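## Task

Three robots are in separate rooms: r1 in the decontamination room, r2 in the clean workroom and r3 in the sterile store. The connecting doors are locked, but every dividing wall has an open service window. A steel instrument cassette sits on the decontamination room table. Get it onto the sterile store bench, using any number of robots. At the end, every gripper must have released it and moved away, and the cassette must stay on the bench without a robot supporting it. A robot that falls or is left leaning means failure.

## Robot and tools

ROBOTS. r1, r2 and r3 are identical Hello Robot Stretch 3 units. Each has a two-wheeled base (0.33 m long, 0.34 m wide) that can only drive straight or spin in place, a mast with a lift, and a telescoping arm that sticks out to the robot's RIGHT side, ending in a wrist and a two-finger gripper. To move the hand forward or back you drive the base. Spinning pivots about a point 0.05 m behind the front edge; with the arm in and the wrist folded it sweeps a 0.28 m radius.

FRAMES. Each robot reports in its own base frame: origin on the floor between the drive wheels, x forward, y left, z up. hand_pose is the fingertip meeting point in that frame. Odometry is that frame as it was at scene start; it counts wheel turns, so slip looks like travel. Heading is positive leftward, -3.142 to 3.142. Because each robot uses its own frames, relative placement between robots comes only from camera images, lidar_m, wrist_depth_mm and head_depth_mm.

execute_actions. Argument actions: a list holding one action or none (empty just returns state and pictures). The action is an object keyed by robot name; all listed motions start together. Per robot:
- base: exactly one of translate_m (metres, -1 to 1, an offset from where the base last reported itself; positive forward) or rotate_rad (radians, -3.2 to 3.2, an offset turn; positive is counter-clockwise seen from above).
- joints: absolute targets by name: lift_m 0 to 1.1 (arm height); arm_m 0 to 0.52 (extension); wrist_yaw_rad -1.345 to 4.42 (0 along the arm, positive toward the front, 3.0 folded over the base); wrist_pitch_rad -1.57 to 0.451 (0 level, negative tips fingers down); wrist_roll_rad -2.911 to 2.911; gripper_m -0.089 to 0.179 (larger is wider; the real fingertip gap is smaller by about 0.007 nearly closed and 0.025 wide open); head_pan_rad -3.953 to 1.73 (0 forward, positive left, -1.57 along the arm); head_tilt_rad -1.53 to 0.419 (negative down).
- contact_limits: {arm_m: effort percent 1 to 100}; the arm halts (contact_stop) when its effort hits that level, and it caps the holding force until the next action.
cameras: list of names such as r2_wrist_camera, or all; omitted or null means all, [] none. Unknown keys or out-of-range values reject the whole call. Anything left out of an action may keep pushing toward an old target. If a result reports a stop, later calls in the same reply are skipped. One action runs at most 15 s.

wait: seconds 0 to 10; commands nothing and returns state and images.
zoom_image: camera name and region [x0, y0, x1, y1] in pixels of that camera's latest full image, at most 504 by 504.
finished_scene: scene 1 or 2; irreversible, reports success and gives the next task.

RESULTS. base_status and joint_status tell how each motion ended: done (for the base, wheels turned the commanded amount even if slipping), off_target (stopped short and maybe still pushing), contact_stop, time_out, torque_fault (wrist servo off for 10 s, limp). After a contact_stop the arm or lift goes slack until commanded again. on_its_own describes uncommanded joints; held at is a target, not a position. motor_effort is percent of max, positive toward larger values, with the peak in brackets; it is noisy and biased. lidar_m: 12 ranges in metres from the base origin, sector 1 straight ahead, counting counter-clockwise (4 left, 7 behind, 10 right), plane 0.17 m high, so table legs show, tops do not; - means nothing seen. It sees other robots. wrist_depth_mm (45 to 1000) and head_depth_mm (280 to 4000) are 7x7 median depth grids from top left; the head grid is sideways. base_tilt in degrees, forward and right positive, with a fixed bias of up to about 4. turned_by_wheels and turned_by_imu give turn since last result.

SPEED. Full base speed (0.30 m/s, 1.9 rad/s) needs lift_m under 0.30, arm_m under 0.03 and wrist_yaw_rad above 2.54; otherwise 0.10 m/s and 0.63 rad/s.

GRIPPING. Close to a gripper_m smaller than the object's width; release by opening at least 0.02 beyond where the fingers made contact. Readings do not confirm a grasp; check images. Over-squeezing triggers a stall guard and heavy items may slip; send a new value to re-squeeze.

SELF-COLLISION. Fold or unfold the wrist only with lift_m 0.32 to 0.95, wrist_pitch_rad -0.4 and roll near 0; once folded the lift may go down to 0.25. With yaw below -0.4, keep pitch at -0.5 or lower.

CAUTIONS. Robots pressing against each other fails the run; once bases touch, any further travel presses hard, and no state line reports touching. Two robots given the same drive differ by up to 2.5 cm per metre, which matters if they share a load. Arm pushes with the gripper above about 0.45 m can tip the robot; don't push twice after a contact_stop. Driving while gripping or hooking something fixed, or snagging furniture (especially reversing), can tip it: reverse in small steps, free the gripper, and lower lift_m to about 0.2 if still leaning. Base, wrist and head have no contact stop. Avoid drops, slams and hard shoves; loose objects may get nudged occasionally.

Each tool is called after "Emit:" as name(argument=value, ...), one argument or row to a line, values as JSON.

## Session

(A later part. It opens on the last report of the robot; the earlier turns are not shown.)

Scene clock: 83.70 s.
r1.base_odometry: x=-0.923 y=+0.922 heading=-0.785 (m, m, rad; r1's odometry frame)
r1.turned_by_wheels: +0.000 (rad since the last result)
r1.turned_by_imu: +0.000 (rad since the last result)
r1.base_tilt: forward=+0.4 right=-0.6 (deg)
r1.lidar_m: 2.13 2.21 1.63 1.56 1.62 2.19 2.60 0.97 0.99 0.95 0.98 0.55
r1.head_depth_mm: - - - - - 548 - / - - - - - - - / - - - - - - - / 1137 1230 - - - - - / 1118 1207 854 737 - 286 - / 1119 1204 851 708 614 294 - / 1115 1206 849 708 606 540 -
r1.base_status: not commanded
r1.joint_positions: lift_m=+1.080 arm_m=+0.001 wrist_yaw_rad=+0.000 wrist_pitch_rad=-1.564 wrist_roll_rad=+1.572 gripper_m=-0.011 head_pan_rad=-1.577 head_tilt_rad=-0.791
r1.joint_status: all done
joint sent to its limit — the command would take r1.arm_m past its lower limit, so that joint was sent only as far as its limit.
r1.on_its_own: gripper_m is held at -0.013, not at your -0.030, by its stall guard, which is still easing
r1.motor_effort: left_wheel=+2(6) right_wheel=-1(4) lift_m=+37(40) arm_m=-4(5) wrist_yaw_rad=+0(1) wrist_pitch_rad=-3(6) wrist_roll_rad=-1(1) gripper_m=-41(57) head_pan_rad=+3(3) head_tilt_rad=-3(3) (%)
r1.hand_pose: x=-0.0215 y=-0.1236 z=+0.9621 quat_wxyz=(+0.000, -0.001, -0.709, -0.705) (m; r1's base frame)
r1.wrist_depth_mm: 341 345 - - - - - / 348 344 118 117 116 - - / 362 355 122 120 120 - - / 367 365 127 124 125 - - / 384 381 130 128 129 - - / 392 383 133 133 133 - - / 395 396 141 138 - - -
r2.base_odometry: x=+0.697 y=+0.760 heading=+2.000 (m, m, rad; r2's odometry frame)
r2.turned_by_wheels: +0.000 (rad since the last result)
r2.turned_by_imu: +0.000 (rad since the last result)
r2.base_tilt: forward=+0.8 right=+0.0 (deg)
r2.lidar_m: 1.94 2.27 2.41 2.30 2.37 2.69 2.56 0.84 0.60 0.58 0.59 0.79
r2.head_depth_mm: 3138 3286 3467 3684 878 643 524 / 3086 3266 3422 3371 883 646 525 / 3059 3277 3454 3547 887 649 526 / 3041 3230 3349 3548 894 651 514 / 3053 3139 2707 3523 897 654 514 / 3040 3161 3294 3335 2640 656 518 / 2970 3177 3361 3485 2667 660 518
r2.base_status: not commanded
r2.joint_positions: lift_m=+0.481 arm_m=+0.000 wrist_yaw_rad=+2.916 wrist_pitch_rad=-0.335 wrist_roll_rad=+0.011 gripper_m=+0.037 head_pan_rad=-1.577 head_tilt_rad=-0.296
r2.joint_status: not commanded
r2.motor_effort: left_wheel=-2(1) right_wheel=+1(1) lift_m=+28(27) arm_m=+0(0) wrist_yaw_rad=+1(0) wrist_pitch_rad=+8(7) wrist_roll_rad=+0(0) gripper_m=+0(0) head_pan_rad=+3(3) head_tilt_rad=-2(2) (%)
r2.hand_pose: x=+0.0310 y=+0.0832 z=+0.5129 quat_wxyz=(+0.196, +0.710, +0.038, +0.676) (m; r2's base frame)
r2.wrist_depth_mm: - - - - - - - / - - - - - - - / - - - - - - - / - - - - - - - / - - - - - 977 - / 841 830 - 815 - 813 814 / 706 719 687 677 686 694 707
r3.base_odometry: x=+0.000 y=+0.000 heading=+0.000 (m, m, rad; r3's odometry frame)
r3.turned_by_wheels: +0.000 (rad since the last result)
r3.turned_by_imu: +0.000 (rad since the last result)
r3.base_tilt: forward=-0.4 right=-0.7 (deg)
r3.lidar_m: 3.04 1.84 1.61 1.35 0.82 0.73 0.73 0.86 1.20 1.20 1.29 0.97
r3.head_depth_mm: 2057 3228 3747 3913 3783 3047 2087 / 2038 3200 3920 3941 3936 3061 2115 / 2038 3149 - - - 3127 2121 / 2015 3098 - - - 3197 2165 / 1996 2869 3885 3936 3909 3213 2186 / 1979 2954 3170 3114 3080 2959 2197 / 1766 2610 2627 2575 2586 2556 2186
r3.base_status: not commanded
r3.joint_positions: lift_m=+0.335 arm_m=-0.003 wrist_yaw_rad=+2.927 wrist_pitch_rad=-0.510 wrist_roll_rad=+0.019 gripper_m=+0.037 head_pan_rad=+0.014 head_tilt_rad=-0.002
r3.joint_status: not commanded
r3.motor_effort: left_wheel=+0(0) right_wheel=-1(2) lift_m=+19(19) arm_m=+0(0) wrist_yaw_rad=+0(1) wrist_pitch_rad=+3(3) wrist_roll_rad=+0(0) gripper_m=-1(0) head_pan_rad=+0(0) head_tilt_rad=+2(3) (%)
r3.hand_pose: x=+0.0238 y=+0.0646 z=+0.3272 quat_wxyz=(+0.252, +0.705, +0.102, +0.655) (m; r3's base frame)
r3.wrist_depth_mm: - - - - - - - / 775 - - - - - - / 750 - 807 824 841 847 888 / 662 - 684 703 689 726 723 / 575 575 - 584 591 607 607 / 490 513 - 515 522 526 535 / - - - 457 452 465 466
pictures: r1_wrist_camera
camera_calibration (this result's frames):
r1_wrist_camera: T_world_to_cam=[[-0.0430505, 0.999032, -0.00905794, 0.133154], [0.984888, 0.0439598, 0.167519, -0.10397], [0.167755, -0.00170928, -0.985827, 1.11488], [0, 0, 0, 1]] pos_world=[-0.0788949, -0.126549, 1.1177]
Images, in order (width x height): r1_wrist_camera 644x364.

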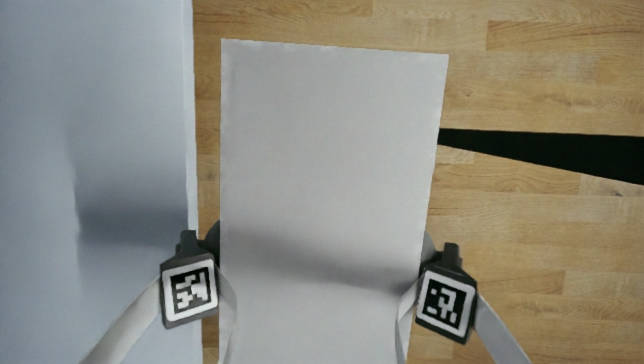

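Emit:
execute_actions(
  actions=[
    {"r1":{"base":{"rotate_rad":1.57},"joints":{"lift_m":1.1}},"r2":{"joints":{"lift_m":0.95,"wrist_pitch_rad":-0.4,"gripper_m":0.179}},"r3":{"base":{"rotate_rad":-0.26},"joints":{"lift_m":0.28}}},
  ],
  cameras=[],
)

Emit:
execute_actions(
  actions=[
    {"r1":{"base":{"translate_m":1.0}},"r2":{"joints":{"wrist_yaw_rad":0}},"r3":{"base":{"translate_m":1.0}}},
  ],
  cameras=[],
)

Emit:
execute_actions(
  actions=[
    {"r1":{"base":{"translate_m":0.1}},"r2":{"joints":{"lift_m":1.1,"wrist_pitch_rad":-1.57,"wrist_roll_rad":1.57}},"r3":{"base":{"translate_m":0.7}}},
  ],
  cameras=[],
)

Emit:
execute_actions(
  actions=[
    {"r1":{"base":{"rotate_rad":1.57}},"r3":{"base":{"rotate_rad":3.14},"joints":{"head_pan_rad":-1.57,"head_tilt_rad":-0.3}}},
  ],
  cameras=["r1_nav_camera","r3_nav_camera"],
)

Scene clock: 96.70 s.
r1.base_odometry: x=-0.923 y=+0.922 heading=+0.785 (m, m, rad; r1's odometry frame)
r1.turned_by_wheels: +1.570 (rad since the last result)
r1.turned_by_imu: +1.581 (rad since the last result)
r1.base_tilt: forward=+0.4 right=-0.6 (deg)
r1.lidar_m: 1.57 1.62 2.19 2.60 1.79 0.99 0.95 0.98 0.55 2.14 2.22 1.63
r1.head_depth_mm: - - - - - 957 - / - - - - - - - / - - - - - - - / 1945 2203 - - - - - / 1962 2251 2100 - - - - / 1967 2257 2107 1793 1495 1339 - / 1967 2258 2092 1751 1494 1342 -
r1.base_status: done
r1.joint_positions: lift_m=+1.097 arm_m=+0.001 wrist_yaw_rad=+0.000 wrist_pitch_rad=-1.564 wrist_roll_rad=+1.572 gripper_m=+0.035 head_pan_rad=-1.577 head_tilt_rad=-0.791
r1.joint_status: all done
joint sent to its limit — the command would take r1.lift_m past its upper limit, so that joint was sent only as far as its limit.
r1.on_its_own: gripper_m is held at +0.034, not at your -0.030, by its stall guard, which is not easing now
r1.motor_effort: left_wheel=-1(7) right_wheel=+2(5) lift_m=+37(39) arm_m=-3(4) wrist_yaw_rad=-1(1) wrist_pitch_rad=-2(3) wrist_roll_rad=-1(1) gripper_m=-22(23) head_pan_rad=+3(3) head_tilt_rad=-4(4) (%)
r1.hand_pose: x=-0.0215 y=-0.1236 z=+0.9791 quat_wxyz=(+0.000, -0.001, -0.709, -0.705) (m; r1's base frame)
r1.wrist_depth_mm: - - - - - - - / - - 120 118 118 - - / - - 124 121 122 - - / - - 127 125 126 - - / - - 131 130 130 - - / - - 134 134 134 - - / - - 141 139 - - -
r2.base_odometry: x=+0.697 y=+0.760 heading=+2.000 (m, m, rad; r2's odometry frame)
r2.turned_by_wheels: +0.000 (rad since the last result)
r2.turned_by_imu: +0.001 (rad since the last result)
r2.base_tilt: forward=+0.8 right=+0.1 (deg)
r2.lidar_m: 1.94 2.27 2.40 2.30 2.37 2.69 2.55 0.84 0.60 0.58 0.59 0.79
r2.head_depth_mm: 3084 3321 3498 3681 881 644 - / 3095 3339 3445 3369 884 646 526 / 3068 3251 3415 3513 888 649 526 / 3054 3190 3291 3395 893 650 512 / 3016 3132 3291 3582 899 652 515 / 3024 3181 3297 3415 2661 656 516 / 2959 3147 3332 3479 2675 661 518
r2.base_status: not commanded
r2.joint_positions: lift_m=+0.950 arm_m=+0.000 wrist_yaw_rad=+2.916 wrist_pitch_rad=-0.412 wrist_roll_rad=+0.011 gripper_m=+0.179 head_pan_rad=-1.577 head_tilt_rad=-0.296
r2.joint_status: all done
r2.motor_effort: left_wheel=-3(2) right_wheel=+1(1) lift_m=+32(34) arm_m=+0(0) wrist_yaw_rad=+0(1) wrist_pitch_rad=+7(6) wrist_roll_rad=+0(1) gripper_m=+1(89) head_pan_rad=+3(3) head_tilt_rad=-2(2) (%)
r2.hand_pose: x=+0.0290 y=+0.0745 z=+0.9637 quat_wxyz=(+0.222, +0.707, +0.065, +0.668) (m; r2's base frame)
r2.wrist_depth_mm: - - - - - - - / - - - - - - - / - - - - - - - / - - - - - - - / - - - - - - - / - - - - - - - / - - - - - - -
r3.base_odometry: x=+0.000 y=+0.000 heading=-0.260 (m, m, rad; r3's odometry frame)
r3.turned_by_wheels: -0.260 (rad since the last result)
r3.turned_by_imu: -0.262 (rad since the last result)
r3.base_tilt: forward=-0.5 right=-0.7 (deg)
r3.lidar_m: 2.37 2.20 1.65 1.61 0.99 0.75 0.73 0.77 1.08 1.20 1.26 0.96
r3.head_depth_mm: 2062 3259 3925 3892 2342 1288 1029 / 2080 3196 3991 3941 3917 2312 2089 / 2034 3138 - 3926 - 3115 2150 / 2013 3110 - - - 3181 2156 / 2009 3050 - - - 3202 2173 / 1979 3034 - - - 3260 2202 / 1954 2939 - - - 3308 2206
r3.base_status: done
r3.joint_positions: lift_m=+0.280 arm_m=-0.003 wrist_yaw_rad=+2.927 wrist_pitch_rad=-0.512 wrist_roll_rad=+0.019 gripper_m=+0.037 head_pan_rad=+0.014 head_tilt_rad=-0.002
r3.joint_status: all done
r3.motor_effort: left_wheel=+2(13) right_wheel=-2(9) lift_m=+14(15) arm_m=+0(0) wrist_yaw_rad=+1(0) wrist_pitch_rad=+4(4) wrist_roll_rad=+0(0) gripper_m=+0(1) head_pan_rad=+0(0) head_tilt_rad=+2(3) (%)
r3.hand_pose: x=+0.0238 y=+0.0644 z=+0.2726 quat_wxyz=(+0.252, +0.705, +0.103, +0.655) (m; r3's base frame)
r3.wrist_depth_mm: - - - - - - - / 827 - 910 901 920 931 967 / 691 - 718 731 756 751 777 / 589 - 608 619 616 625 636 / 495 505 - 528 525 529 537 / - - - 438 457 460 471 / - - - 405 407 408 415
pictures: none
No camera images: the call's "cameras" was empty. Leave "cameras" out to get every camera's image.

Scene clock: 108.37 s.
r1.base_odometry: x=-0.216 y=+1.629 heading=+0.785 (m, m, rad; r1's odometry frame)
r1.turned_by_wheels: +0.000 (rad since the last result)
r1.turned_by_imu: +0.010 (rad since the last result)
r1.base_tilt: forward=+0.4 right=-0.5 (deg)
r1.lidar_m: 0.57 0.59 0.80 2.17 2.71 1.60 1.94 1.38 2.21 2.11 0.81 0.59
r1.head_depth_mm: - - - - - 1379 - / - - - - - - - / - - - - - - - / 1937 2199 - - - - - / 1963 2237 2116 - - - - / 1951 2236 2096 1785 1501 1337 - / 1868 1858 1887 1703 1490 1343 -
r1.base_status: done
r1.joint_positions: lift_m=+1.097 arm_m=+0.001 wrist_yaw_rad=+0.000 wrist_pitch_rad=-1.564 wrist_roll_rad=+1.572 gripper_m=+0.035 head_pan_rad=-1.577 head_tilt_rad=-0.791
r1.joint_status: not commanded
r1.on_its_own: gripper_m is held at +0.034, not at your -0.030, by its stall guard, which is not easing now
r1.motor_effort: left_wheel=-1(3) right_wheel=+2(6) lift_m=+37(37) arm_m=-3(4) wrist_yaw_rad=+0(1) wrist_pitch_rad=-3(3) wrist_roll_rad=-1(1) gripper_m=-21(21) head_pan_rad=+3(3) head_tilt_rad=-3(4) (%)
r1.hand_pose: x=-0.0215 y=-0.1236 z=+0.9791 quat_wxyz=(+0.000, -0.001, -0.709, -0.705) (m; r1's base frame)
r1.wrist_depth_mm: - - - - - - - / - - 120 118 118 - - / - - 124 122 122 - - / - - 128 126 126 - - / - - 131 129 131 - - / - - 135 134 133 - - / - - 141 140 999 - -
r2.base_odometry: x=+0.697 y=+0.760 heading=+2.000 (m, m, rad; r2's odometry frame)
r2.turned_by_wheels: +0.000 (rad since the last result)
r2.turned_by_imu: +0.001 (rad since the last result)
r2.base_tilt: forward=+0.8 right=+0.2 (deg)
r2.lidar_m: 1.93 2.27 2.41 2.30 2.37 2.69 2.57 0.84 0.60 0.58 0.59 0.79
r2.head_depth_mm: 3098 3299 3505 3644 879 643 - / 3111 3255 3358 3408 885 645 534 / 3109 3227 3390 3581 888 649 - / 3059 3168 3338 3327 897 652 - / 3053 3143 3362 3553 896 654 514 / 3007 3134 2757 2701 2633 656 540 / 3006 3160 3327 3526 2676 659 519
r2.base_status: not commanded
r2.joint_positions: lift_m=+0.950 arm_m=+0.000 wrist_yaw_rad=+0.003 wrist_pitch_rad=-0.412 wrist_roll_rad=+0.011 gripper_m=+0.179 head_pan_rad=-1.577 head_tilt_rad=-0.296
r2.joint_status: all done
r2.motor_effort: left_wheel=-3(2) right_wheel=+1(1) lift_m=+33(32) arm_m=+0(0) wrist_yaw_rad=-3(3) wrist_pitch_rad=+7(7) wrist_roll_rad=+0(0) gripper_m=+1(0) head_pan_rad=+3(3) head_tilt_rad=-2(2) (%)
r2.hand_pose: x=-0.0208 y=-0.3700 z=+0.9637 quat_wxyz=(+0.689, +0.145, -0.695, -0.145) (m; r2's base frame)
r2.wrist_depth_mm: - - - - - - - / - - - - - - - / 495 520 526 517 514 500 442 / 398 388 394 394 384 385 379 / 320 324 317 316 312 324 308 / 280 275 276 274 275 274 270 / 603 598 587 578 574 574 596
r3.base_odometry: x=+0.966 y=-0.257 heading=-0.260 (m, m, rad; r3's odometry frame)
r3.turned_by_wheels: +0.000 (rad since the last result)
r3.turned_by_imu: +0.000 (rad since the last result)
r3.base_tilt: forward=-0.4 right=-0.7 (deg)
r3.lidar_m: 1.42 2.14 1.62 1.58 1.64 1.77 1.73 1.69 0.31 0.30 1.01 1.38
r3.head_depth_mm: 2041 2880 2885 2926 2946 2573 1315 / 2062 2938 2928 2945 2991 2976 2131 / 2017 2978 2978 2975 2958 3057 2140 / 2002 2920 3009 2969 3022 3058 2151 / 1996 2989 2983 2982 3075 3004 2196 / 1979 2959 3050 3019 3037 3052 2185 / 1962 2995 2998 3068 3075 3093 2208
r3.base_status: done
r3.joint_positions: lift_m=+0.280 arm_m=-0.003 wrist_yaw_rad=+2.927 wrist_pitch_rad=-0.512 wrist_roll_rad=+0.019 gripper_m=+0.037 head_pan_rad=+0.014 head_tilt_rad=-0.002
r3.joint_status: not commanded
r3.motor_effort: left_wheel=+2(16) right_wheel=-3(6) lift_m=+14(14) arm_m=+0(0) wrist_yaw_rad=+0(1) wrist_pitch_rad=+4(4) wrist_roll_rad=+0(0) gripper_m=-1(1) head_pan_rad=+0(0) head_tilt_rad=+3(2) (%)
r3.hand_pose: x=+0.0238 y=+0.0644 z=+0.2725 quat_wxyz=(+0.252, +0.705, +0.103, +0.655) (m; r3's base frame)
r3.wrist_depth_mm: - - - - - - - / 805 - 894 924 917 937 992 / 690 - 688 719 747 766 769 / 578 - 607 614 602 626 633 / 500 502 - 536 525 539 526 / - - - 444 455 456 469 / - - - 401 407 414 415
pictures: none
No camera images: the call's "cameras" was empty. Leave "cameras" out to get every camera's image.

Scene clock: 112.50 s.
r1.base_odometry: x=-0.145 y=+1.700 heading=+0.785 (m, m, rad; r1's odometry frame)
r1.turned_by_wheels: +0.000 (rad since the last result)
r1.turned_by_imu: +0.001 (rad since the last result)
r1.base_tilt: forward=+0.3 right=-0.5 (deg)
r1.lidar_m: 0.47 0.49 0.66 1.79 2.71 1.68 2.04 1.47 2.21 1.80 0.67 0.49
r1.head_depth_mm: - - - - - 1375 - / - - - - - - - / - - - - - - - / 1927 2204 - - - - - / 1939 2215 2111 - - - - / 1946 2180 2058 1785 1505 1334 - / 1502 1525 1541 1544 1461 1347 -
r1.base_status: done
r1.joint_positions: lift_m=+1.097 arm_m=+0.001 wrist_yaw_rad=+0.000 wrist_pitch_rad=-1.564 wrist_roll_rad=+1.572 gripper_m=+0.035 head_pan_rad=-1.577 head_tilt_rad=-0.791
r1.joint_status: not commanded
r1.on_its_own: gripper_m is held at +0.034, not at your -0.030, by its stall guard, which is not easing now
r1.motor_effort: left_wheel=-2(4) right_wheel=+2(5) lift_m=+37(37) arm_m=-4(4) wrist_yaw_rad=-1(0) wrist_pitch_rad=-3(3) wrist_roll_rad=-1(1) gripper_m=-22(22) head_pan_rad=+3(3) head_tilt_rad=-3(4) (%)
r1.hand_pose: x=-0.0215 y=-0.1236 z=+0.9791 quat_wxyz=(+0.000, -0.001, -0.709, -0.705) (m; r1's base frame)
r1.wrist_depth_mm: - - - - - - - / - - 120 119 118 - - / - - 124 122 122 - - / - - 127 126 126 - - / - - 131 130 130 - - / - - 135 134 134 - - / 876 843 141 139 862 942 952
r2.base_odometry: x=+0.697 y=+0.760 heading=+2.000 (m, m, rad; r2's odometry frame)
r2.turned_by_wheels: +0.000 (rad since the last result)
r2.turned_by_imu: +0.000 (rad since the last result)
r2.base_tilt: forward=+0.8 right=+0.0 (deg)
r2.lidar_m: 1.94 2.28 2.41 2.30 2.37 2.69 2.57 0.84 0.60 0.58 0.59 0.80
r2.head_depth_mm: 3123 3235 - - - - - / 3098 3304 - - - - - / 3049 3263 - - - - - / 3042 3135 2704 3383 900 640 513 / 3018 1145 3326 3586 898 655 514 / 3019 3170 2774 2647 2651 657 516 / 2986 3108 3305 3541 2665 660 518
r2.base_status: not commanded
r2.joint_positions: lift_m=+1.100 arm_m=+0.000 wrist_yaw_rad=+0.003 wrist_pitch_rad=-1.544 wrist_roll_rad=+1.563 gripper_m=+0.179 head_pan_rad=-1.577 head_tilt_rad=-0.296
r2.joint_status: all done
joint sent to its limit — the command would take r2.wrist_pitch_rad past its lower limit, so that joint was sent only as far as its limit.
r2.motor_effort: left_wheel=-2(2) right_wheel=+1(1) lift_m=+32(31) arm_m=+0(0) wrist_yaw_rad=-2(2) wrist_pitch_rad=-5(5) wrist_roll_rad=+3(5) gripper_m=+1(0) head_pan_rad=+3(3) head_tilt_rad=-2(2) (%)
r2.hand_pose: x=-0.0216 y=-0.1273 z=+0.9817 quat_wxyz=(+0.004, +0.003, -0.716, -0.698) (m; r2's base frame)
r2.wrist_depth_mm: 545 756 - - - - - / 543 792 - - - - - / 547 769 - - - - - / 531 766 - - - - - / 524 856 - - - - - / 336 913 - - - - - / 565 836 - - - - -
r3.base_odometry: x=+1.643 y=-0.437 heading=-0.260 (m, m, rad; r3's odometry frame)
r3.turned_by_wheels: +0.000 (rad since the last result)
r3.turned_by_imu: +0.000 (rad since the last result)
r3.base_tilt: forward=-0.4 right=-0.7 (deg)
r3.lidar_m: 2.34 2.10 1.59 1.54 1.63 2.28 2.44 0.82 1.01 0.99 1.04 0.73
r3.head_depth_mm: 2081 2210 2239 2255 2286 2280 2090 / 2064 2243 2267 2271 2316 2299 2136 / 2014 2280 2282 2284 2282 2302 2124 / 2009 2259 2303 2296 2325 2316 2144 / 1984 2275 2280 2290 2350 2350 2156 / 1969 2295 2333 2345 2357 2354 2195 / 1959 2309 2310 2349 2345 2357 2189
r3.base_status: done
r3.joint_positions: lift_m=+0.280 arm_m=-0.003 wrist_yaw_rad=+2.927 wrist_pitch_rad=-0.512 wrist_roll_rad=+0.019 gripper_m=+0.037 head_pan_rad=+0.014 head_tilt_rad=-0.002
r3.joint_status: not commanded
r3.motor_effort: left_wheel=+3(17) right_wheel=-3(6) lift_m=+14(14) arm_m=+0(0) wrist_yaw_rad=+1(1) wrist_pitch_rad=+4(4) wrist_roll_rad=+1(0) gripper_m=-1(1) head_pan_rad=+0(0) head_tilt_rad=+2(3) (%)
r3.hand_pose: x=+0.0238 y=+0.0644 z=+0.2725 quat_wxyz=(+0.252, +0.705, +0.103, +0.655) (m; r3's base frame)
r3.wrist_depth_mm: - - - - - - - / 839 - 906 938 934 944 - / 689 - 720 729 747 750 782 / 581 - 599 593 608 621 632 / 505 509 - 528 518 531 537 / - - - 440 456 459 466 / - - - 400 410 407 411
pictures: none
No camera images: the call's "cameras" was empty. Leave "cameras" out to get every camera's image.

Scene clock: 115.93 s.
r1.base_odometry: x=-0.145 y=+1.700 heading=+2.355 (m, m, rad; r1's odometry frame)
r1.turned_by_wheels: +1.570 (rad since the last result)
r1.turned_by_imu: +1.580 (rad since the last result)
r1.base_tilt: forward=+0.3 right=-0.5 (deg)
r1.lidar_m: 1.80 2.71 1.69 2.04 1.47 2.21 1.79 0.67 0.49 0.47 0.49 0.67
r1.head_depth_mm: - - - - - 958 - / - - - - - - - / - - - - - - - / 3134 2753 - - - - - / 3089 2559 687 - - - - / 3170 2643 687 584 520 927 - / 3183 2604 683 569 519 948 -
r1.base_status: done
r1.joint_positions: lift_m=+1.097 arm_m=+0.001 wrist_yaw_rad=+0.000 wrist_pitch_rad=-1.564 wrist_roll_rad=+1.572 gripper_m=+0.035 head_pan_rad=-1.577 head_tilt_rad=-0.791
r1.joint_status: not commanded
r1.on_its_own: gripper_m is held at +0.034, not at your -0.030, by its stall guard, which is not easing now
r1.motor_effort: left_wheel=-2(7) right_wheel=+3(4) lift_m=+37(37) arm_m=-4(4) wrist_yaw_rad=-1(0) wrist_pitch_rad=-3(3) wrist_roll_rad=-1(1) gripper_m=-22(22) head_pan_rad=+3(3) head_tilt_rad=-4(4) (%)
r1.hand_pose: x=-0.0215 y=-0.1236 z=+0.9791 quat_wxyz=(+0.000, -0.001, -0.709, -0.705) (m; r1's base frame)
r1.wrist_depth_mm: 259 596 - - - - - / 268 629 120 118 118 - - / 278 617 124 122 121 - - / 280 641 128 125 126 - - / 287 648 131 130 130 - - / 295 319 135 134 134 - - / 304 704 142 140 - - -
r2.base_odometry: x=+0.697 y=+0.760 heading=+2.000 (m, m, rad; r2's odometry frame)
r2.turned_by_wheels: +0.000 (rad since the last result)
r2.turned_by_imu: +0.000 (rad since the last result)
r2.base_tilt: forward=+0.8 right=+0.1 (deg)
r2.lidar_m: 1.94 2.27 2.41 2.30 2.37 2.68 2.56 0.84 0.60 0.58 0.59 0.79
r2.head_depth_mm: 3132 3294 - - - - - / 3052 3286 - - - - - / 3042 3277 - - - - - / 3069 3186 3350 3378 897 638 514 / 2998 3146 2705 2570 896 654 514 / 2980 1150 977 2663 2646 658 517 / 2949 3111 3382 3510 2669 661 518
r2.base_status: not commanded
r2.joint_positions: lift_m=+1.100 arm_m=+0.000 wrist_yaw_rad=+0.003 wrist_pitch_rad=-1.544 wrist_roll_rad=+1.563 gripper_m=+0.179 head_pan_rad=-1.577 head_tilt_rad=-0.296
r2.joint_status: not commanded
r2.motor_effort: left_wheel=-2(2) right_wheel=+1(2) lift_m=+32(32) arm_m=+0(0) wrist_yaw_rad=-2(3) wrist_pitch_rad=-5(5) wrist_roll_rad=+3(3) gripper_m=-1(0) head_pan_rad=+3(3) head_tilt_rad=-2(2) (%)
r2.hand_pose: x=-0.0216 y=-0.1273 z=+0.9817 quat_wxyz=(+0.004, +0.003, -0.716, -0.698) (m; r2's base frame)
r2.wrist_depth_mm: 539 782 - - - - - / 551 793 - - - - - / 545 765 - - - - - / 539 770 - - - - - / 524 837 - - - - - / 339 918 - - - - - / 557 862 - - - - -
r3.base_odometry: x=+1.643 y=-0.437 heading=+2.880 (m, m, rad; r3's odometry frame)
r3.turned_by_wheels: +3.140 (rad since the last result)
r3.turned_by_imu: +3.177 (rad since the last result)
r3.base_tilt: forward=-0.4 right=-0.7 (deg)
r3.lidar_m: 2.44 0.81 1.01 0.98 1.04 0.73 2.34 2.12 1.59 1.55 1.63 2.26
r3.head_depth_mm: 1314 1389 1469 1572 1673 1781 1475 / 1311 1397 1482 1580 1677 1769 1477 / 1325 - - 1614 1695 1772 1485 / 1320 - - 1617 1697 1785 1503 / 1331 - - 1626 1703 1803 1496 / 1317 - - 1624 1706 1794 1511 / 1337 - - 1599 1705 1804 1519
r3.base_status: done
r3.joint_positions: lift_m=+0.280 arm_m=-0.003 wrist_yaw_rad=+2.927 wrist_pitch_rad=-0.512 wrist_roll_rad=+0.019 gripper_m=+0.037 head_pan_rad=-1.563 head_tilt_rad=-0.297
r3.joint_status: all done
r3.motor_effort: left_wheel=-3(13) right_wheel=+2(12) lift_m=+14(14) arm_m=+0(1) wrist_yaw_rad=+1(1) wrist_pitch_rad=+4(4) wrist_roll_rad=+0(0) gripper_m=-1(0) head_pan_rad=-2(34) head_tilt_rad=-2(29) (%)
r3.hand_pose: x=+0.0238 y=+0.0643 z=+0.2725 quat_wxyz=(+0.252, +0.705, +0.103, +0.655) (m; r3's base frame)
r3.wrist_depth_mm: - - - - - - - / 847 - 920 917 955 963 979 / 690 - 724 741 736 758 777 / 578 - 605 597 608 635 633 / 496 510 - 531 526 524 541 / - - - 442 460 465 468 / - - - 402 403 412 418
pictures: r1_nav_camera (sideways: a quarter turn counterclockwise sets it upright), r3_nav_camera (sideways: a quarter turn counterclockwise sets it upright)
camera_calibration (this result's frames):
r1_nav_camera: T_world_to_cam=[[-0.0120162, -0.682522, 0.730766, -0.909115], [-0.999205, 0.0359762, 0.0171709, 0.0396564], [-0.0380097, -0.729979, -0.682412, 0.845691], [0, 0, 0, 1]] pos_world=[0.0608452, -0.00458186, 1.24078]
r3_nav_camera: T_world_to_cam=[[0.0099938, -0.294459, 0.955612, -1.2021], [-0.999928, -0.00925358, 0.0076059, 0.0481806], [0.0066032, -0.955619, -0.294531, 0.341111], [0, 0, 0, 1]] pos_world=[0.0579383, -0.0275523, 1.24884]
Images, in order (width x height): r1_nav_camera 672x504, r3_nav_camera 672x504.

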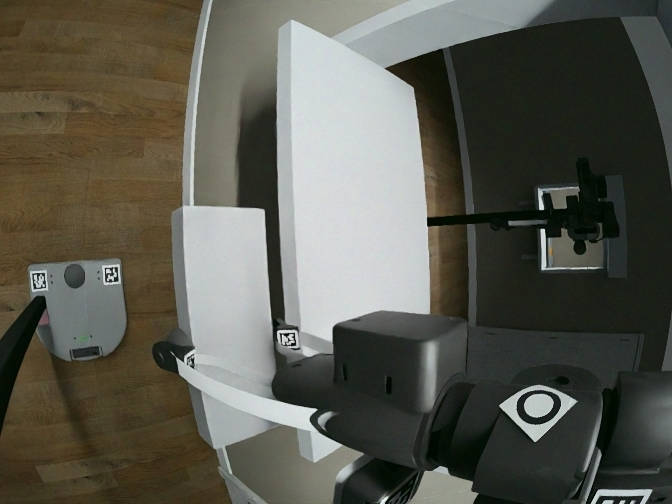

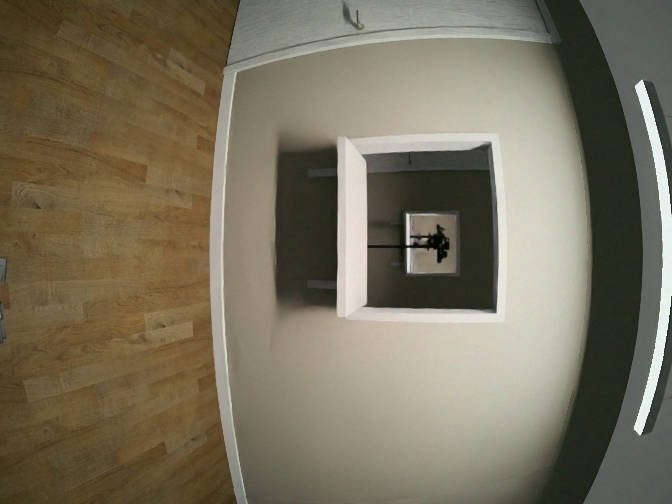

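Emit:
execute_actions(
  actions=[
    {"r1":{"base":{"translate_m":0.15},"joints":{"arm_m":0.5}},"r3":{"base":{"translate_m":0.1}}},
  ],
  cameras=[],
)

Emit:
execute_actions(
  actions=[
    {"r1":{"joints":{"lift_m":0.99}},"r3":{"base":{"rotate_rad":-1.55}}},
  ],
  cameras=[],
)

Emit:
execute_actions(
  actions=[
    {"r1":{"joints":{"gripper_m":0.179}},"r3":{"base":{"translate_m":1.0}}},
  ],
  cameras=[],
)

Emit:
execute_actions(
  actions=[
    {"r1":{"joints":{"lift_m":1.09}},"r3":{"base":{"rotate_rad":1.55},"joints":{"lift_m":0.95,"wrist_pitch_rad":-0.4,"gripper_m":0.179}}},
  ],
  cameras=[],
)

Emit:
execute_actions(
  actions=[
    {"r1":{"joints":{"arm_m":0}},"r2":{"joints":{"arm_m":0.25}},"r3":{"joints":{"wrist_yaw_rad":0}}},
  ],
  cameras=["r2_wrist_camera"],
)

Scene clock: 126.30 s.
r1.base_odometry: x=-0.251 y=+1.806 heading=+2.355 (m, m, rad; r1's odometry frame)
r1.turned_by_wheels: +0.000 (rad since the last result)
r1.turned_by_imu: +0.002 (rad since the last result)
r1.base_tilt: forward=+0.4 right=-0.5 (deg)
r1.lidar_m: 1.80 2.55 1.60 2.04 2.12 2.36 1.78 0.66 0.49 0.47 0.49 0.67
r1.head_depth_mm: 3155 2712 697 578 525 1051 1174 / 3164 2571 695 578 526 1049 1171 / 3132 610 691 576 525 1053 1173 / 3159 613 688 573 524 1053 1170 / 3173 615 687 572 522 1056 1167 / 3170 2632 685 571 520 1057 1163 / 3212 2595 682 568 519 1060 1162
r1.base_status: done
r1.joint_positions: lift_m=+1.097 arm_m=+0.500 wrist_yaw_rad=+0.000 wrist_pitch_rad=-1.564 wrist_roll_rad=+1.572 gripper_m=+0.035 head_pan_rad=-1.577 head_tilt_rad=-0.791
r1.joint_status: all done
r1.on_its_own: gripper_m is held at +0.034, not at your -0.030, by its stall guard, which is not easing now
r1.motor_effort: left_wheel=-1(3) right_wheel=+2(5) lift_m=+37(37) arm_m=+3(5) wrist_yaw_rad=+0(0) wrist_pitch_rad=-3(3) wrist_roll_rad=-1(1) gripper_m=-21(21) head_pan_rad=+4(3) head_tilt_rad=-3(3) (%)
r1.hand_pose: x=-0.0215 y=-0.6221 z=+0.9791 quat_wxyz=(+0.000, -0.001, -0.709, -0.705) (m; r1's base frame)
r1.wrist_depth_mm: - - 255 254 252 252 250 / - - 120 118 118 258 255 / - 970 123 122 122 264 261 / - - 127 125 126 270 268 / - - 131 130 130 281 275 / - - 135 134 134 283 283 / - - 141 139 291 293 290
r2.base_odometry: x=+0.697 y=+0.760 heading=+2.000 (m, m, rad; r2's odometry frame)
r2.turned_by_wheels: +0.000 (rad since the last result)
r2.turned_by_imu: +0.001 (rad since the last result)
r2.base_tilt: forward=+0.9 right=+0.1 (deg)
r2.lidar_m: 1.94 2.28 2.40 2.30 2.37 2.69 2.56 0.84 0.60 0.58 0.59 0.80
r2.head_depth_mm: 3077 3317 - - - - - / 3118 3260 - - - - - / 3097 3234 - - - - - / 3066 1050 462 1288 603 616 514 / 3020 1151 2723 3350 899 653 514 / 3012 3147 3303 3341 2644 656 517 / 2997 3185 3347 3528 2670 659 519
r2.base_status: not commanded
r2.joint_positions: lift_m=+1.100 arm_m=+0.000 wrist_yaw_rad=+0.003 wrist_pitch_rad=-1.544 wrist_roll_rad=+1.563 gripper_m=+0.179 head_pan_rad=-1.577 head_tilt_rad=-0.296
r2.joint_status: not commanded
r2.motor_effort: left_wheel=-2(2) right_wheel=+2(1) lift_m=+32(32) arm_m=+0(0) wrist_yaw_rad=-2(2) wrist_pitch_rad=-5(5) wrist_roll_rad=+3(3) gripper_m=+0(0) head_pan_rad=+3(3) head_tilt_rad=-2(2) (%)
r2.hand_pose: x=-0.0216 y=-0.1273 z=+0.9817 quat_wxyz=(+0.004, +0.003, -0.716, -0.698) (m; r2's base frame)
r2.wrist_depth_mm: 541 770 - - - - - / 547 784 - - - - - / 539 772 - - - - - / 540 766 - - - - - / 528 842 - - - - - / 338 912 - - - - - / 553 846 - - - - -
r3.base_odometry: x=+1.546 y=-0.411 heading=+2.880 (m, m, rad; r3's odometry frame)
r3.turned_by_wheels: +0.000 (rad since the last result)
r3.turned_by_imu: +0.001 (rad since the last result)
r3.base_tilt: forward=-0.4 right=-0.8 (deg)
r3.lidar_m: 2.33 0.72 1.01 0.98 1.03 0.82 2.44 2.13 1.59 1.55 1.63 2.26
r3.head_depth_mm: 1320 1397 1479 1575 1677 1778 1471 / 1318 - - 1590 1696 1767 1491 / 1320 - - 1626 1694 1782 1487 / 1322 - - 1628 1707 1793 1492 / 1332 - - 1634 1708 1805 1513 / 1332 - - 1634 1711 1804 1512 / 1327 1436 1522 1610 1717 1812 1517
r3.base_status: done
r3.joint_positions: lift_m=+0.280 arm_m=-0.003 wrist_yaw_rad=+2.927 wrist_pitch_rad=-0.512 wrist_roll_rad=+0.019 gripper_m=+0.037 head_pan_rad=-1.563 head_tilt_rad=-0.297
r3.joint_status: not commanded
r3.motor_effort: left_wheel=-3(11) right_wheel=+1(8) lift_m=+14(14) arm_m=-1(1) wrist_yaw_rad=-1(1) wrist_pitch_rad=+4(4) wrist_roll_rad=+0(0) gripper_m=+0(1) head_pan_rad=-2(3) head_tilt_rad=-2(2) (%)
r3.hand_pose: x=+0.0238 y=+0.0643 z=+0.2725 quat_wxyz=(+0.252, +0.705, +0.103, +0.655) (m; r3's base frame)
r3.wrist_depth_mm: - - - - - - - / 825 - 888 943 946 938 - / 680 - 720 719 741 764 771 / 579 - 597 605 616 634 645 / 497 497 - 528 528 529 538 / - - - 448 453 455 463 / - - - 401 401 406 415
pictures: none
No camera images: the call's "cameras" was empty. Leave "cameras" out to get every camera's image.

Scene clock: 128.63 s.
r1.base_odometry: x=-0.251 y=+1.806 heading=+2.355 (m, m, rad; r1's odometry frame)
r1.turned_by_wheels: +0.000 (rad since the last result)
r1.turned_by_imu: +0.000 (rad since the last result)
r1.base_tilt: forward=+0.3 right=-0.5 (deg)
r1.lidar_m: 1.81 2.55 1.60 2.04 2.12 2.37 1.78 0.67 0.49 0.47 0.49 0.67
r1.head_depth_mm: 3223 2689 697 579 525 1048 1174 / 3139 2693 695 578 527 1052 1172 / 3173 2654 654 576 525 1054 1171 / 3114 2473 657 574 524 1054 1166 / 3178 2659 658 571 522 1059 1164 / 3172 2661 685 572 520 1057 1164 / 3157 2649 682 569 519 1062 1157
r1.base_status: not commanded
r1.joint_positions: lift_m=+0.995 arm_m=+0.500 wrist_yaw_rad=+0.000 wrist_pitch_rad=-1.572 wrist_roll_rad=+1.572 gripper_m=+0.035 head_pan_rad=-1.577 head_tilt_rad=-0.791
r1.joint_status: lift_m contact_stop (moved -0.102 of -0.107)
r1.on_its_own: gripper_m is held at +0.034, not at your -0.030, by its stall guard, which is not easing now; lift_m is slack since a contact_stop, until your next command for it (your +0.990 is given up)
r1.motor_effort: left_wheel=-2(2) right_wheel=+3(4) lift_m=+31(32) arm_m=+2(3) wrist_yaw_rad=+0(1) wrist_pitch_rad=+0(4) wrist_roll_rad=-1(1) gripper_m=-22(22) head_pan_rad=+3(3) head_tilt_rad=-3(3) (%)
r1.hand_pose: x=-0.0215 y=-0.6202 z=+0.8773 quat_wxyz=(+0.000, -0.001, -0.707, -0.708) (m; r1's base frame)
r1.wrist_depth_mm: 578 160 159 158 158 157 157 / - 165 120 117 117 160 160 / 841 168 124 121 121 166 165 / - 172 127 125 125 169 167 / - 177 131 130 129 174 173 / - 181 134 134 133 178 178 / - 188 142 139 183 182 183
r2.base_odometry: x=+0.697 y=+0.760 heading=+2.000 (m, m, rad; r2's odometry frame)
r2.turned_by_wheels: +0.000 (rad since the last result)
r2.turned_by_imu: +0.000 (rad since the last result)
r2.base_tilt: forward=+0.8 right=-0.1 (deg)
r2.lidar_m: 1.94 2.27 2.41 2.30 2.37 2.69 2.57 0.84 0.60 0.58 0.59 0.79
r2.head_depth_mm: 3136 3205 - - - - - / 3109 3302 - - - - - / 3105 3238 - - - - - / 3044 3151 1142 496 808 585 514 / 3049 3171 961 3395 853 631 515 / 3003 3160 3212 3384 2616 657 517 / 2979 3140 3300 3476 2660 660 518
r2.base_status: not commanded
r2.joint_positions: lift_m=+1.100 arm_m=+0.000 wrist_yaw_rad=+0.003 wrist_pitch_rad=-1.544 wrist_roll_rad=+1.563 gripper_m=+0.179 head_pan_rad=-1.577 head_tilt_rad=-0.296
r2.joint_status: not commanded
r2.motor_effort: left_wheel=-2(2) right_wheel=+1(1) lift_m=+32(32) arm_m=+0(0) wrist_yaw_rad=-2(2) wrist_pitch_rad=-5(5) wrist_roll_rad=+3(3) gripper_m=+0(1) head_pan_rad=+3(3) head_tilt_rad=-2(2) (%)
r2.hand_pose: x=-0.0216 y=-0.1273 z=+0.9817 quat_wxyz=(+0.004, +0.003, -0.716, -0.698) (m; r2's base frame)
r2.wrist_depth_mm: 536 777 - - - - - / 539 791 - - - - - / 541 772 - - - - - / 548 804 - - - - - / 534 808 - - - - - / 336 902 - - - - - / 568 829 - - - - -
r3.base_odometry: x=+1.546 y=-0.411 heading=+1.330 (m, m, rad; r3's odometry frame)
r3.turned_by_wheels: -1.550 (rad since the last result)
r3.turned_by_imu: -1.566 (rad since the last result)
r3.base_tilt: forward=-0.5 right=-0.8 (deg)
r3.lidar_m: 1.55 1.64 2.33 2.34 1.70 1.00 0.98 1.04 0.82 2.44 2.07 1.59
r3.head_depth_mm: 2054 2217 2338 2492 2550 1859 1467 / 2081 2221 2378 2498 2567 1879 1474 / 2110 2226 2351 2546 2602 1878 1495 / 2119 2248 2386 2501 2574 1896 1511 / 2109 2269 2375 2543 2681 1906 1509 / 2151 2249 2418 2552 2692 1942 1517 / 2133 2289 2392 2576 2705 1941 1516
r3.base_status: done
r3.joint_positions: lift_m=+0.280 arm_m=-0.003 wrist_yaw_rad=+2.927 wrist_pitch_rad=-0.512 wrist_roll_rad=+0.019 gripper_m=+0.037 head_pan_rad=-1.563 head_tilt_rad=-0.297
r3.joint_status: not commanded
r3.motor_effort: left_wheel=+2(17) right_wheel=-3(9) lift_m=+14(14) arm_m=-1(1) wrist_yaw_rad=+0(1) wrist_pitch_rad=+4(4) wrist_roll_rad=+0(0) gripper_m=+0(0) head_pan_rad=-3(2) head_tilt_rad=-2(2) (%)
r3.hand_pose: x=+0.0238 y=+0.0643 z=+0.2725 quat_wxyz=(+0.252, +0.705, +0.103, +0.655) (m; r3's base frame)
r3.wrist_depth_mm: - - - - - - - / 827 - 899 905 917 984 993 / 703 - 716 739 738 764 768 / 579 - 598 610 610 614 629 / 501 504 - 537 526 525 536 / - - - 443 463 460 475 / - - - 404 403 403 412
pictures: none
No camera images: the call's "cameras" was empty. Leave "cameras" out to get every camera's image.

not run: a stop came earlier in this reply.

not run: a stop came earlier in this reply.

not run: a stop came earlier in this reply.

Emit:
execute_actions(
  actions=[
    {"r1":{"joints":{"gripper_m":0.179}},"r3":{"base":{"translate_m":1.0}}},
  ],
  cameras=[],
)

Emit:
execute_actions(
  actions=[
    {"r1":{"joints":{"lift_m":1.09}},"r3":{"base":{"rotate_rad":1.55},"joints":{"lift_m":0.95,"wrist_pitch_rad":-0.4,"gripper_m":0.179}}},
  ],
  cameras=[],
)

Emit:
execute_actions(
  actions=[
    {"r1":{"joints":{"arm_m":0}},"r2":{"joints":{"arm_m":0.25}},"r3":{"joints":{"wrist_yaw_rad":0}}},
  ],
  cameras=["r2_wrist_camera"],
)

Scene clock: 137.00 s.
r1.base_odometry: x=-0.251 y=+1.806 heading=+2.355 (m, m, rad; r1's odometry frame)
r1.turned_by_wheels: +0.000 (rad since the last result)
r1.turned_by_imu: +0.000 (rad since the last result)
r1.base_tilt: forward=+0.3 right=-0.4 (deg)
r1.lidar_m: 1.81 2.55 1.61 2.04 2.12 2.36 1.78 0.66 0.49 0.47 0.49 0.66
r1.head_depth_mm: 3276 2687 698 578 524 1046 1173 / 3161 2675 694 577 526 1052 1172 / - 2644 670 575 525 1054 1170 / 3123 2487 670 574 524 1054 1168 / 3180 2658 668 572 522 1055 1166 / 3143 2621 684 570 521 1059 1164 / 3168 2631 683 569 519 1062 1164
r1.base_status: not commanded
r1.joint_positions: lift_m=+0.997 arm_m=+0.500 wrist_yaw_rad=+0.000 wrist_pitch_rad=-1.563 wrist_roll_rad=+1.572 gripper_m=+0.179 head_pan_rad=-1.577 head_tilt_rad=-0.791
r1.joint_status: all done
r1.on_its_own: lift_m is slack since a contact_stop, until your next command for it (your +0.990 is given up)
r1.motor_effort: left_wheel=-1(3) right_wheel=+2(3) lift_m=+31(32) arm_m=+0(3) wrist_yaw_rad=+0(0) wrist_pitch_rad=-3(17) wrist_roll_rad=-1(1) gripper_m=+0(92) head_pan_rad=+4(3) head_tilt_rad=-4(4) (%)
r1.hand_pose: x=-0.0215 y=-0.6226 z=+0.8793 quat_wxyz=(+0.000, -0.001, -0.710, -0.705) (m; r1's base frame)
r1.wrist_depth_mm: 980 163 161 160 160 158 157 / - 166 163 134 134 162 161 / 856 171 139 137 138 166 165 / - 176 142 140 141 170 169 / - 180 146 143 173 175 175 / - 185 150 147 179 180 177 / - 190 155 151 185 185 -
r2.base_odometry: x=+0.697 y=+0.760 heading=+2.000 (m, m, rad; r2's odometry frame)
r2.turned_by_wheels: +0.000 (rad since the last result)
r2.turned_by_imu: +0.001 (rad since the last result)
r2.base_tilt: forward=+0.8 right=+0.2 (deg)
r2.lidar_m: 1.94 2.27 2.40 2.30 2.37 2.69 2.57 0.84 0.60 0.58 0.59 0.79
r2.head_depth_mm: 3137 3255 - - - - - / 3112 3215 - - - - - / 3104 3250 - - - - - / 3049 3163 1144 495 776 595 514 / 3045 3179 871 3414 852 652 513 / 3010 3157 3275 3362 2633 656 515 / 3001 3191 3313 3479 2648 659 519
r2.base_status: not commanded
r2.joint_positions: lift_m=+1.100 arm_m=+0.000 wrist_yaw_rad=+0.003 wrist_pitch_rad=-1.544 wrist_roll_rad=+1.563 gripper_m=+0.179 head_pan_rad=-1.577 head_tilt_rad=-0.296
r2.joint_status: not commanded
r2.motor_effort: left_wheel=-2(2) right_wheel=+1(1) lift_m=+31(32) arm_m=+0(0) wrist_yaw_rad=-1(2) wrist_pitch_rad=-5(5) wrist_roll_rad=+2(3) gripper_m=+1(0) head_pan_rad=+3(3) head_tilt_rad=-2(2) (%)
r2.hand_pose: x=-0.0216 y=-0.1273 z=+0.9817 quat_wxyz=(+0.004, +0.003, -0.716, -0.698) (m; r2's base frame)
r2.wrist_depth_mm: 537 781 - - - - - / 537 807 - - - - - / 544 785 - - - - - / 540 763 - - - - - / 527 829 - - - - - / 337 933 - - - - - / 568 863 - - - - -
r3.base_odometry: x=+1.785 y=+0.560 heading=+1.330 (m, m, rad; r3's odometry frame)
r3.turned_by_wheels: +0.000 (rad since the last result)
r3.turned_by_imu: +0.000 (rad since the last result)
r3.base_tilt: forward=-0.5 right=-0.6 (deg)
r3.lidar_m: 0.55 0.58 0.83 2.27 2.40 1.46 1.99 1.56 2.56 1.73 0.73 0.56
r3.head_depth_mm: 2130 2255 2417 2556 2518 1844 1460 / 2147 2275 2406 2566 2565 1886 1501 / 2177 2291 2443 2563 2547 1896 1492 / 2140 2302 2444 2619 2607 1901 1492 / 2183 2273 2438 2617 2490 1926 1504 / 2045 2027 1975 1943 1908 1771 1514 / 1448 1435 1418 1392 1371 1350 1331
r3.base_status: done
r3.joint_positions: lift_m=+0.280 arm_m=-0.003 wrist_yaw_rad=+2.927 wrist_pitch_rad=-0.512 wrist_roll_rad=+0.019 gripper_m=+0.037 head_pan_rad=-1.563 head_tilt_rad=-0.297
r3.joint_status: not commanded
r3.motor_effort: left_wheel=+2(16) right_wheel=-3(6) lift_m=+14(14) arm_m=-1(1) wrist_yaw_rad=+1(1) wrist_pitch_rad=+4(4) wrist_roll_rad=+0(0) gripper_m=-1(1) head_pan_rad=-2(2) head_tilt_rad=-2(2) (%)
r3.hand_pose: x=+0.0238 y=+0.0643 z=+0.2725 quat_wxyz=(+0.252, +0.705, +0.103, +0.655) (m; r3's base frame)
r3.wrist_depth_mm: - - - - - 807 587 / 835 - 869 917 942 796 592 / 686 - 727 726 736 710 573 / 577 - 597 592 609 623 584 / 499 492 - 530 531 530 531 / - - - 444 456 461 464 / - - - 402 405 412 406
pictures: none
No camera images: the call's "cameras" was empty. Leave "cameras" out to get every camera's image.

Scene clock: 143.93 s.
r1.base_odometry: x=-0.251 y=+1.806 heading=+2.355 (m, m, rad; r1's odometry frame)
r1.turned_by_wheels: +0.000 (rad since the last result)
r1.turned_by_imu: +0.000 (rad since the last result)
r1.base_tilt: forward=+0.3 right=-0.5 (deg)
r1.lidar_m: 1.80 2.56 1.60 2.04 2.12 2.36 1.78 0.67 0.49 0.47 0.49 0.67
r1.head_depth_mm: 3164 2697 697 579 525 1051 1178 / 3163 2684 693 578 526 1049 1174 / 3181 2666 672 575 525 1052 1168 / 3144 2565 670 574 524 1055 1168 / 3166 2644 668 572 521 1055 1163 / 3166 2646 685 572 521 1061 1163 / 3194 2621 681 569 519 1062 1159
r1.base_status: not commanded
r1.joint_positions: lift_m=+1.090 arm_m=+0.500 wrist_yaw_rad=+0.000 wrist_pitch_rad=-1.563 wrist_roll_rad=+1.572 gripper_m=+0.179 head_pan_rad=-1.577 head_tilt_rad=-0.791
r1.joint_status: all done
r1.motor_effort: left_wheel=-1(1) right_wheel=+2(2) lift_m=+34(36) arm_m=+0(0) wrist_yaw_rad=+0(0) wrist_pitch_rad=-3(3) wrist_roll_rad=-1(1) gripper_m=+1(0) head_pan_rad=+3(3) head_tilt_rad=-3(3) (%)
r1.hand_pose: x=-0.0215 y=-0.6225 z=+0.9722 quat_wxyz=(+0.000, -0.001, -0.709, -0.705) (m; r1's base frame)
r1.wrist_depth_mm: - - 250 247 246 245 242 / - - 258 250 253 251 249 / - 969 260 228 258 258 253 / - - 271 234 264 261 261 / - - 277 240 271 270 267 / - - 286 248 279 278 272 / - - 292 254 285 283 -
r2.base_odometry: x=+0.697 y=+0.760 heading=+2.000 (m, m, rad; r2's odometry frame)
r2.turned_by_wheels: +0.000 (rad since the last result)
r2.turned_by_imu: +0.001 (rad since the last result)
r2.base_tilt: forward=+0.8 right=+0.1 (deg)
r2.lidar_m: 1.94 2.28 2.40 2.30 2.36 2.68 2.56 0.84 0.60 0.58 0.59 0.79
r2.head_depth_mm: 3134 3298 - - - - - / 3084 3238 - - - - - / 3055 3281 - - - - - / 3045 3184 454 1272 893 595 514 / 3053 3116 493 3384 900 653 514 / 3039 3151 3322 3313 2659 656 516 / 2993 3162 3358 3469 2660 659 518
r2.base_status: not commanded
r2.joint_positions: lift_m=+1.100 arm_m=+0.000 wrist_yaw_rad=+0.003 wrist_pitch_rad=-1.544 wrist_roll_rad=+1.563 gripper_m=+0.179 head_pan_rad=-1.577 head_tilt_rad=-0.296
r2.joint_status: not commanded
r2.motor_effort: left_wheel=-1(3) right_wheel=+2(1) lift_m=+32(32) arm_m=+0(0) wrist_yaw_rad=-2(2) wrist_pitch_rad=-5(5) wrist_roll_rad=+3(3) gripper_m=+2(1) head_pan_rad=+3(3) head_tilt_rad=-2(2) (%)
r2.hand_pose: x=-0.0216 y=-0.1273 z=+0.9817 quat_wxyz=(+0.004, +0.003, -0.716, -0.698) (m; r2's base frame)
r2.wrist_depth_mm: 533 762 - - - - - / 541 775 - - - - - / 538 789 - - - - - / 546 781 - - - - - / 533 836 - - - - - / 330 914 - - - - - / 565 839 - - - - -
r3.base_odometry: x=+1.785 y=+0.560 heading=+2.880 (m, m, rad; r3's odometry frame)
r3.turned_by_wheels: +1.550 (rad since the last result)
r3.turned_by_imu: +1.574 (rad since the last result)
r3.base_tilt: forward=-0.6 right=-0.7 (deg)
r3.lidar_m: 2.27 2.38 1.45 1.98 2.08 2.57 1.83 0.74 0.56 0.55 0.57 0.81
r3.head_depth_mm: 3056 3253 3460 3600 856 630 515 / 3077 3261 3469 3632 858 635 517 / 3100 3383 3558 3678 873 640 519 / 3126 3260 3524 3620 882 644 516 / 3145 3276 3507 3570 2641 650 526 / 3104 3326 3509 3648 2678 656 514 / 3117 3308 3468 3672 2703 657 515
r3.base_status: done
r3.joint_positions: lift_m=+0.950 arm_m=-0.003 wrist_yaw_rad=+2.927 wrist_pitch_rad=-0.421 wrist_roll_rad=+0.019 gripper_m=+0.179 head_pan_rad=-1.563 head_tilt_rad=-0.297
r3.joint_status: all done
r3.motor_effort: left_wheel=-2(14) right_wheel=+1(8) lift_m=+23(26) arm_m=-1(1) wrist_yaw_rad=+0(1) wrist_pitch_rad=+6(7) wrist_roll_rad=+0(0) gripper_m=-1(98) head_pan_rad=-2(2) head_tilt_rad=-2(1) (%)
r3.hand_pose: x=+0.0264 y=+0.0765 z=+0.9618 quat_wxyz=(+0.222, +0.709, +0.071, +0.665) (m; r3's base frame)
r3.wrist_depth_mm: - - - - - - - / - - - - - - - / - - - - - - - / - - - - - - - / - - - - - - - / - - - - - - - / - - - - - - -
pictures: none
No camera images: the call's "cameras" was empty. Leave "cameras" out to get every camera's image.

Scene clock: 148.77 s.
r1.base_odometry: x=-0.251 y=+1.806 heading=+2.355 (m, m, rad; r1's odometry frame)
r1.turned_by_wheels: +0.000 (rad since the last result)
r1.turned_by_imu: +0.000 (rad since the last result)
r1.base_tilt: forward=+0.3 right=-0.5 (deg)
r1.lidar_m: 1.80 2.56 1.60 2.04 2.12 2.37 1.78 0.66 0.49 0.47 0.49 0.67
r1.head_depth_mm: - - - - - 1052 1176 / - - - - - - 1175 / - - - - - - - / 3112 - - - - 1168 1170 / 3176 2639 668 601 - 1166 1164 / 3187 2628 685 584 520 1108 1164 / 3186 2641 683 569 520 1063 1163
r1.base_status: not commanded
r1.joint_positions: lift_m=+1.090 arm_m=+0.001 wrist_yaw_rad=+0.000 wrist_pitch_rad=-1.564 wrist_roll_rad=+1.572 gripper_m=+0.179 head_pan_rad=-1.577 head_tilt_rad=-0.791
r1.joint_status: all done
joint sent to its limit — the command would take r1.arm_m past its lower limit, so that joint was sent only as far as its limit.
r1.motor_effort: left_wheel=-1(1) right_wheel=+2(2) lift_m=+34(34) arm_m=-4(4) wrist_yaw_rad=+0(0) wrist_pitch_rad=-2(3) wrist_roll_rad=-1(1) gripper_m=+0(0) head_pan_rad=+3(3) head_tilt_rad=-3(3) (%)
r1.hand_pose: x=-0.0215 y=-0.1236 z=+0.9722 quat_wxyz=(+0.000, -0.001, -0.709, -0.705) (m; r1's base frame)
r1.wrist_depth_mm: 255 595 - - - - - / 261 609 - - - - - / 268 618 - - - - - / 274 629 - - - - - / 281 688 - - - - - / - 703 - - - - - / 298 654 - - - - -
r2.base_odometry: x=+0.697 y=+0.760 heading=+2.000 (m, m, rad; r2's odometry frame)
r2.turned_by_wheels: +0.000 (rad since the last result)
r2.turned_by_imu: +0.000 (rad since the last result)
r2.base_tilt: forward=+0.7 right=+0.0 (deg)
r2.lidar_m: 1.94 2.27 2.40 2.30 2.37 2.70 2.56 0.84 0.60 0.58 0.59 0.79
r2.head_depth_mm: 3149 3243 3467 3685 881 644 523 / 3139 3223 - 3466 819 600 526 / 3114 3216 - - 844 602 528 / 3032 3124 - - 809 581 514 / 3014 3127 3126 3576 855 652 515 / 3016 3137 3326 3317 2646 657 516 / 2966 3136 3298 3539 2666 659 518
r2.base_status: not commanded
r2.joint_positions: lift_m=+1.100 arm_m=+0.250 wrist_yaw_rad=+0.001 wrist_pitch_rad=-1.545 wrist_roll_rad=+1.564 gripper_m=+0.179 head_pan_rad=-1.577 head_tilt_rad=-0.296
r2.joint_status: all done
r2.motor_effort: left_wheel=-1(1) right_wheel=+1(1) lift_m=+33(32) arm_m=+3(5) wrist_yaw_rad=-1(2) wrist_pitch_rad=-5(5) wrist_roll_rad=+2(3) gripper_m=+0(0) head_pan_rad=+3(3) head_tilt_rad=-2(2) (%)
r2.hand_pose: x=-0.0216 y=-0.3769 z=+0.9817 quat_wxyz=(+0.003, +0.003, -0.716, -0.698) (m; r2's base frame)
r2.wrist_depth_mm: 235 254 265 - - - - / 241 240 269 - - - - / 249 248 278 - - - - / 271 254 280 - - - - / 290 258 287 - - - - / 302 300 296 - - - - / 315 308 304 - - - -
r3.base_odometry: x=+1.785 y=+0.560 heading=+2.880 (m, m, rad; r3's odometry frame)
r3.turned_by_wheels: +0.000 (rad since the last result)
r3.turned_by_imu: +0.001 (rad since the last result)
r3.base_tilt: forward=-0.4 right=-0.8 (deg)
r3.lidar_m: 2.27 2.38 1.46 1.98 2.09 2.57 1.84 0.74 0.56 0.55 0.57 0.81
r3.head_depth_mm: 3027 3223 3434 3613 857 629 - / 3078 3227 3447 3654 866 635 515 / 3076 3332 3524 3634 870 651 - / 3102 3241 3603 3548 880 647 509 / 3102 3261 3463 3652 2671 651 509 / 3157 3258 3527 3656 2677 657 513 / 3036 3304 3423 3670 2689 660 516
r3.base_status: not commanded
r3.joint_positions: lift_m=+0.950 arm_m=-0.003 wrist_yaw_rad=+0.002 wrist_pitch_rad=-0.421 wrist_roll_rad=+0.019 gripper_m=+0.179 head_pan_rad=-1.563 head_tilt_rad=-0.297
r3.joint_status: all done
r3.motor_effort: left_wheel=-3(3) right_wheel=+1(1) lift_m=+23(23) arm_m=-1(1) wrist_yaw_rad=-2(2) wrist_pitch_rad=+6(6) wrist_roll_rad=+0(0) gripper_m=+0(0) head_pan_rad=-2(3) head_tilt_rad=-2(2) (%)
r3.hand_pose: x=-0.0210 y=-0.3665 z=+0.9618 quat_wxyz=(+0.685, +0.147, -0.698, -0.149) (m; r3's base frame)
r3.wrist_depth_mm: - - - - - - - / - 577 - - - - - / 431 436 448 456 468 479 462 / 351 353 361 367 374 379 386 / - 297 300 307 308 323 317 / - 254 257 261 262 265 275 / 605 573 564 263 256 248 248
pictures: r2_wrist_camera
camera_calibration (this result's frames):
r2_wrist_camera: T_world_to_cam=[[0.0040949, 0.998376, -0.0568279, 0.437559], [0.990062, 0.00394094, 0.140578, -0.0749659], [0.140573, -0.0568388, -0.988437, 1.12069], [0, 0, 0, 1]] pos_world=[-0.0851106, -0.372854, 1.14314]
Images, in order (width x height): r2_wrist_camera 644x364.

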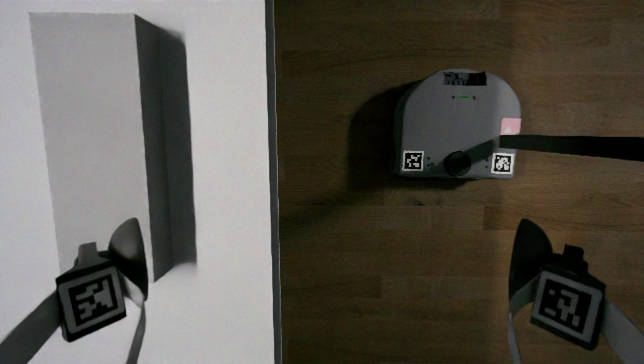

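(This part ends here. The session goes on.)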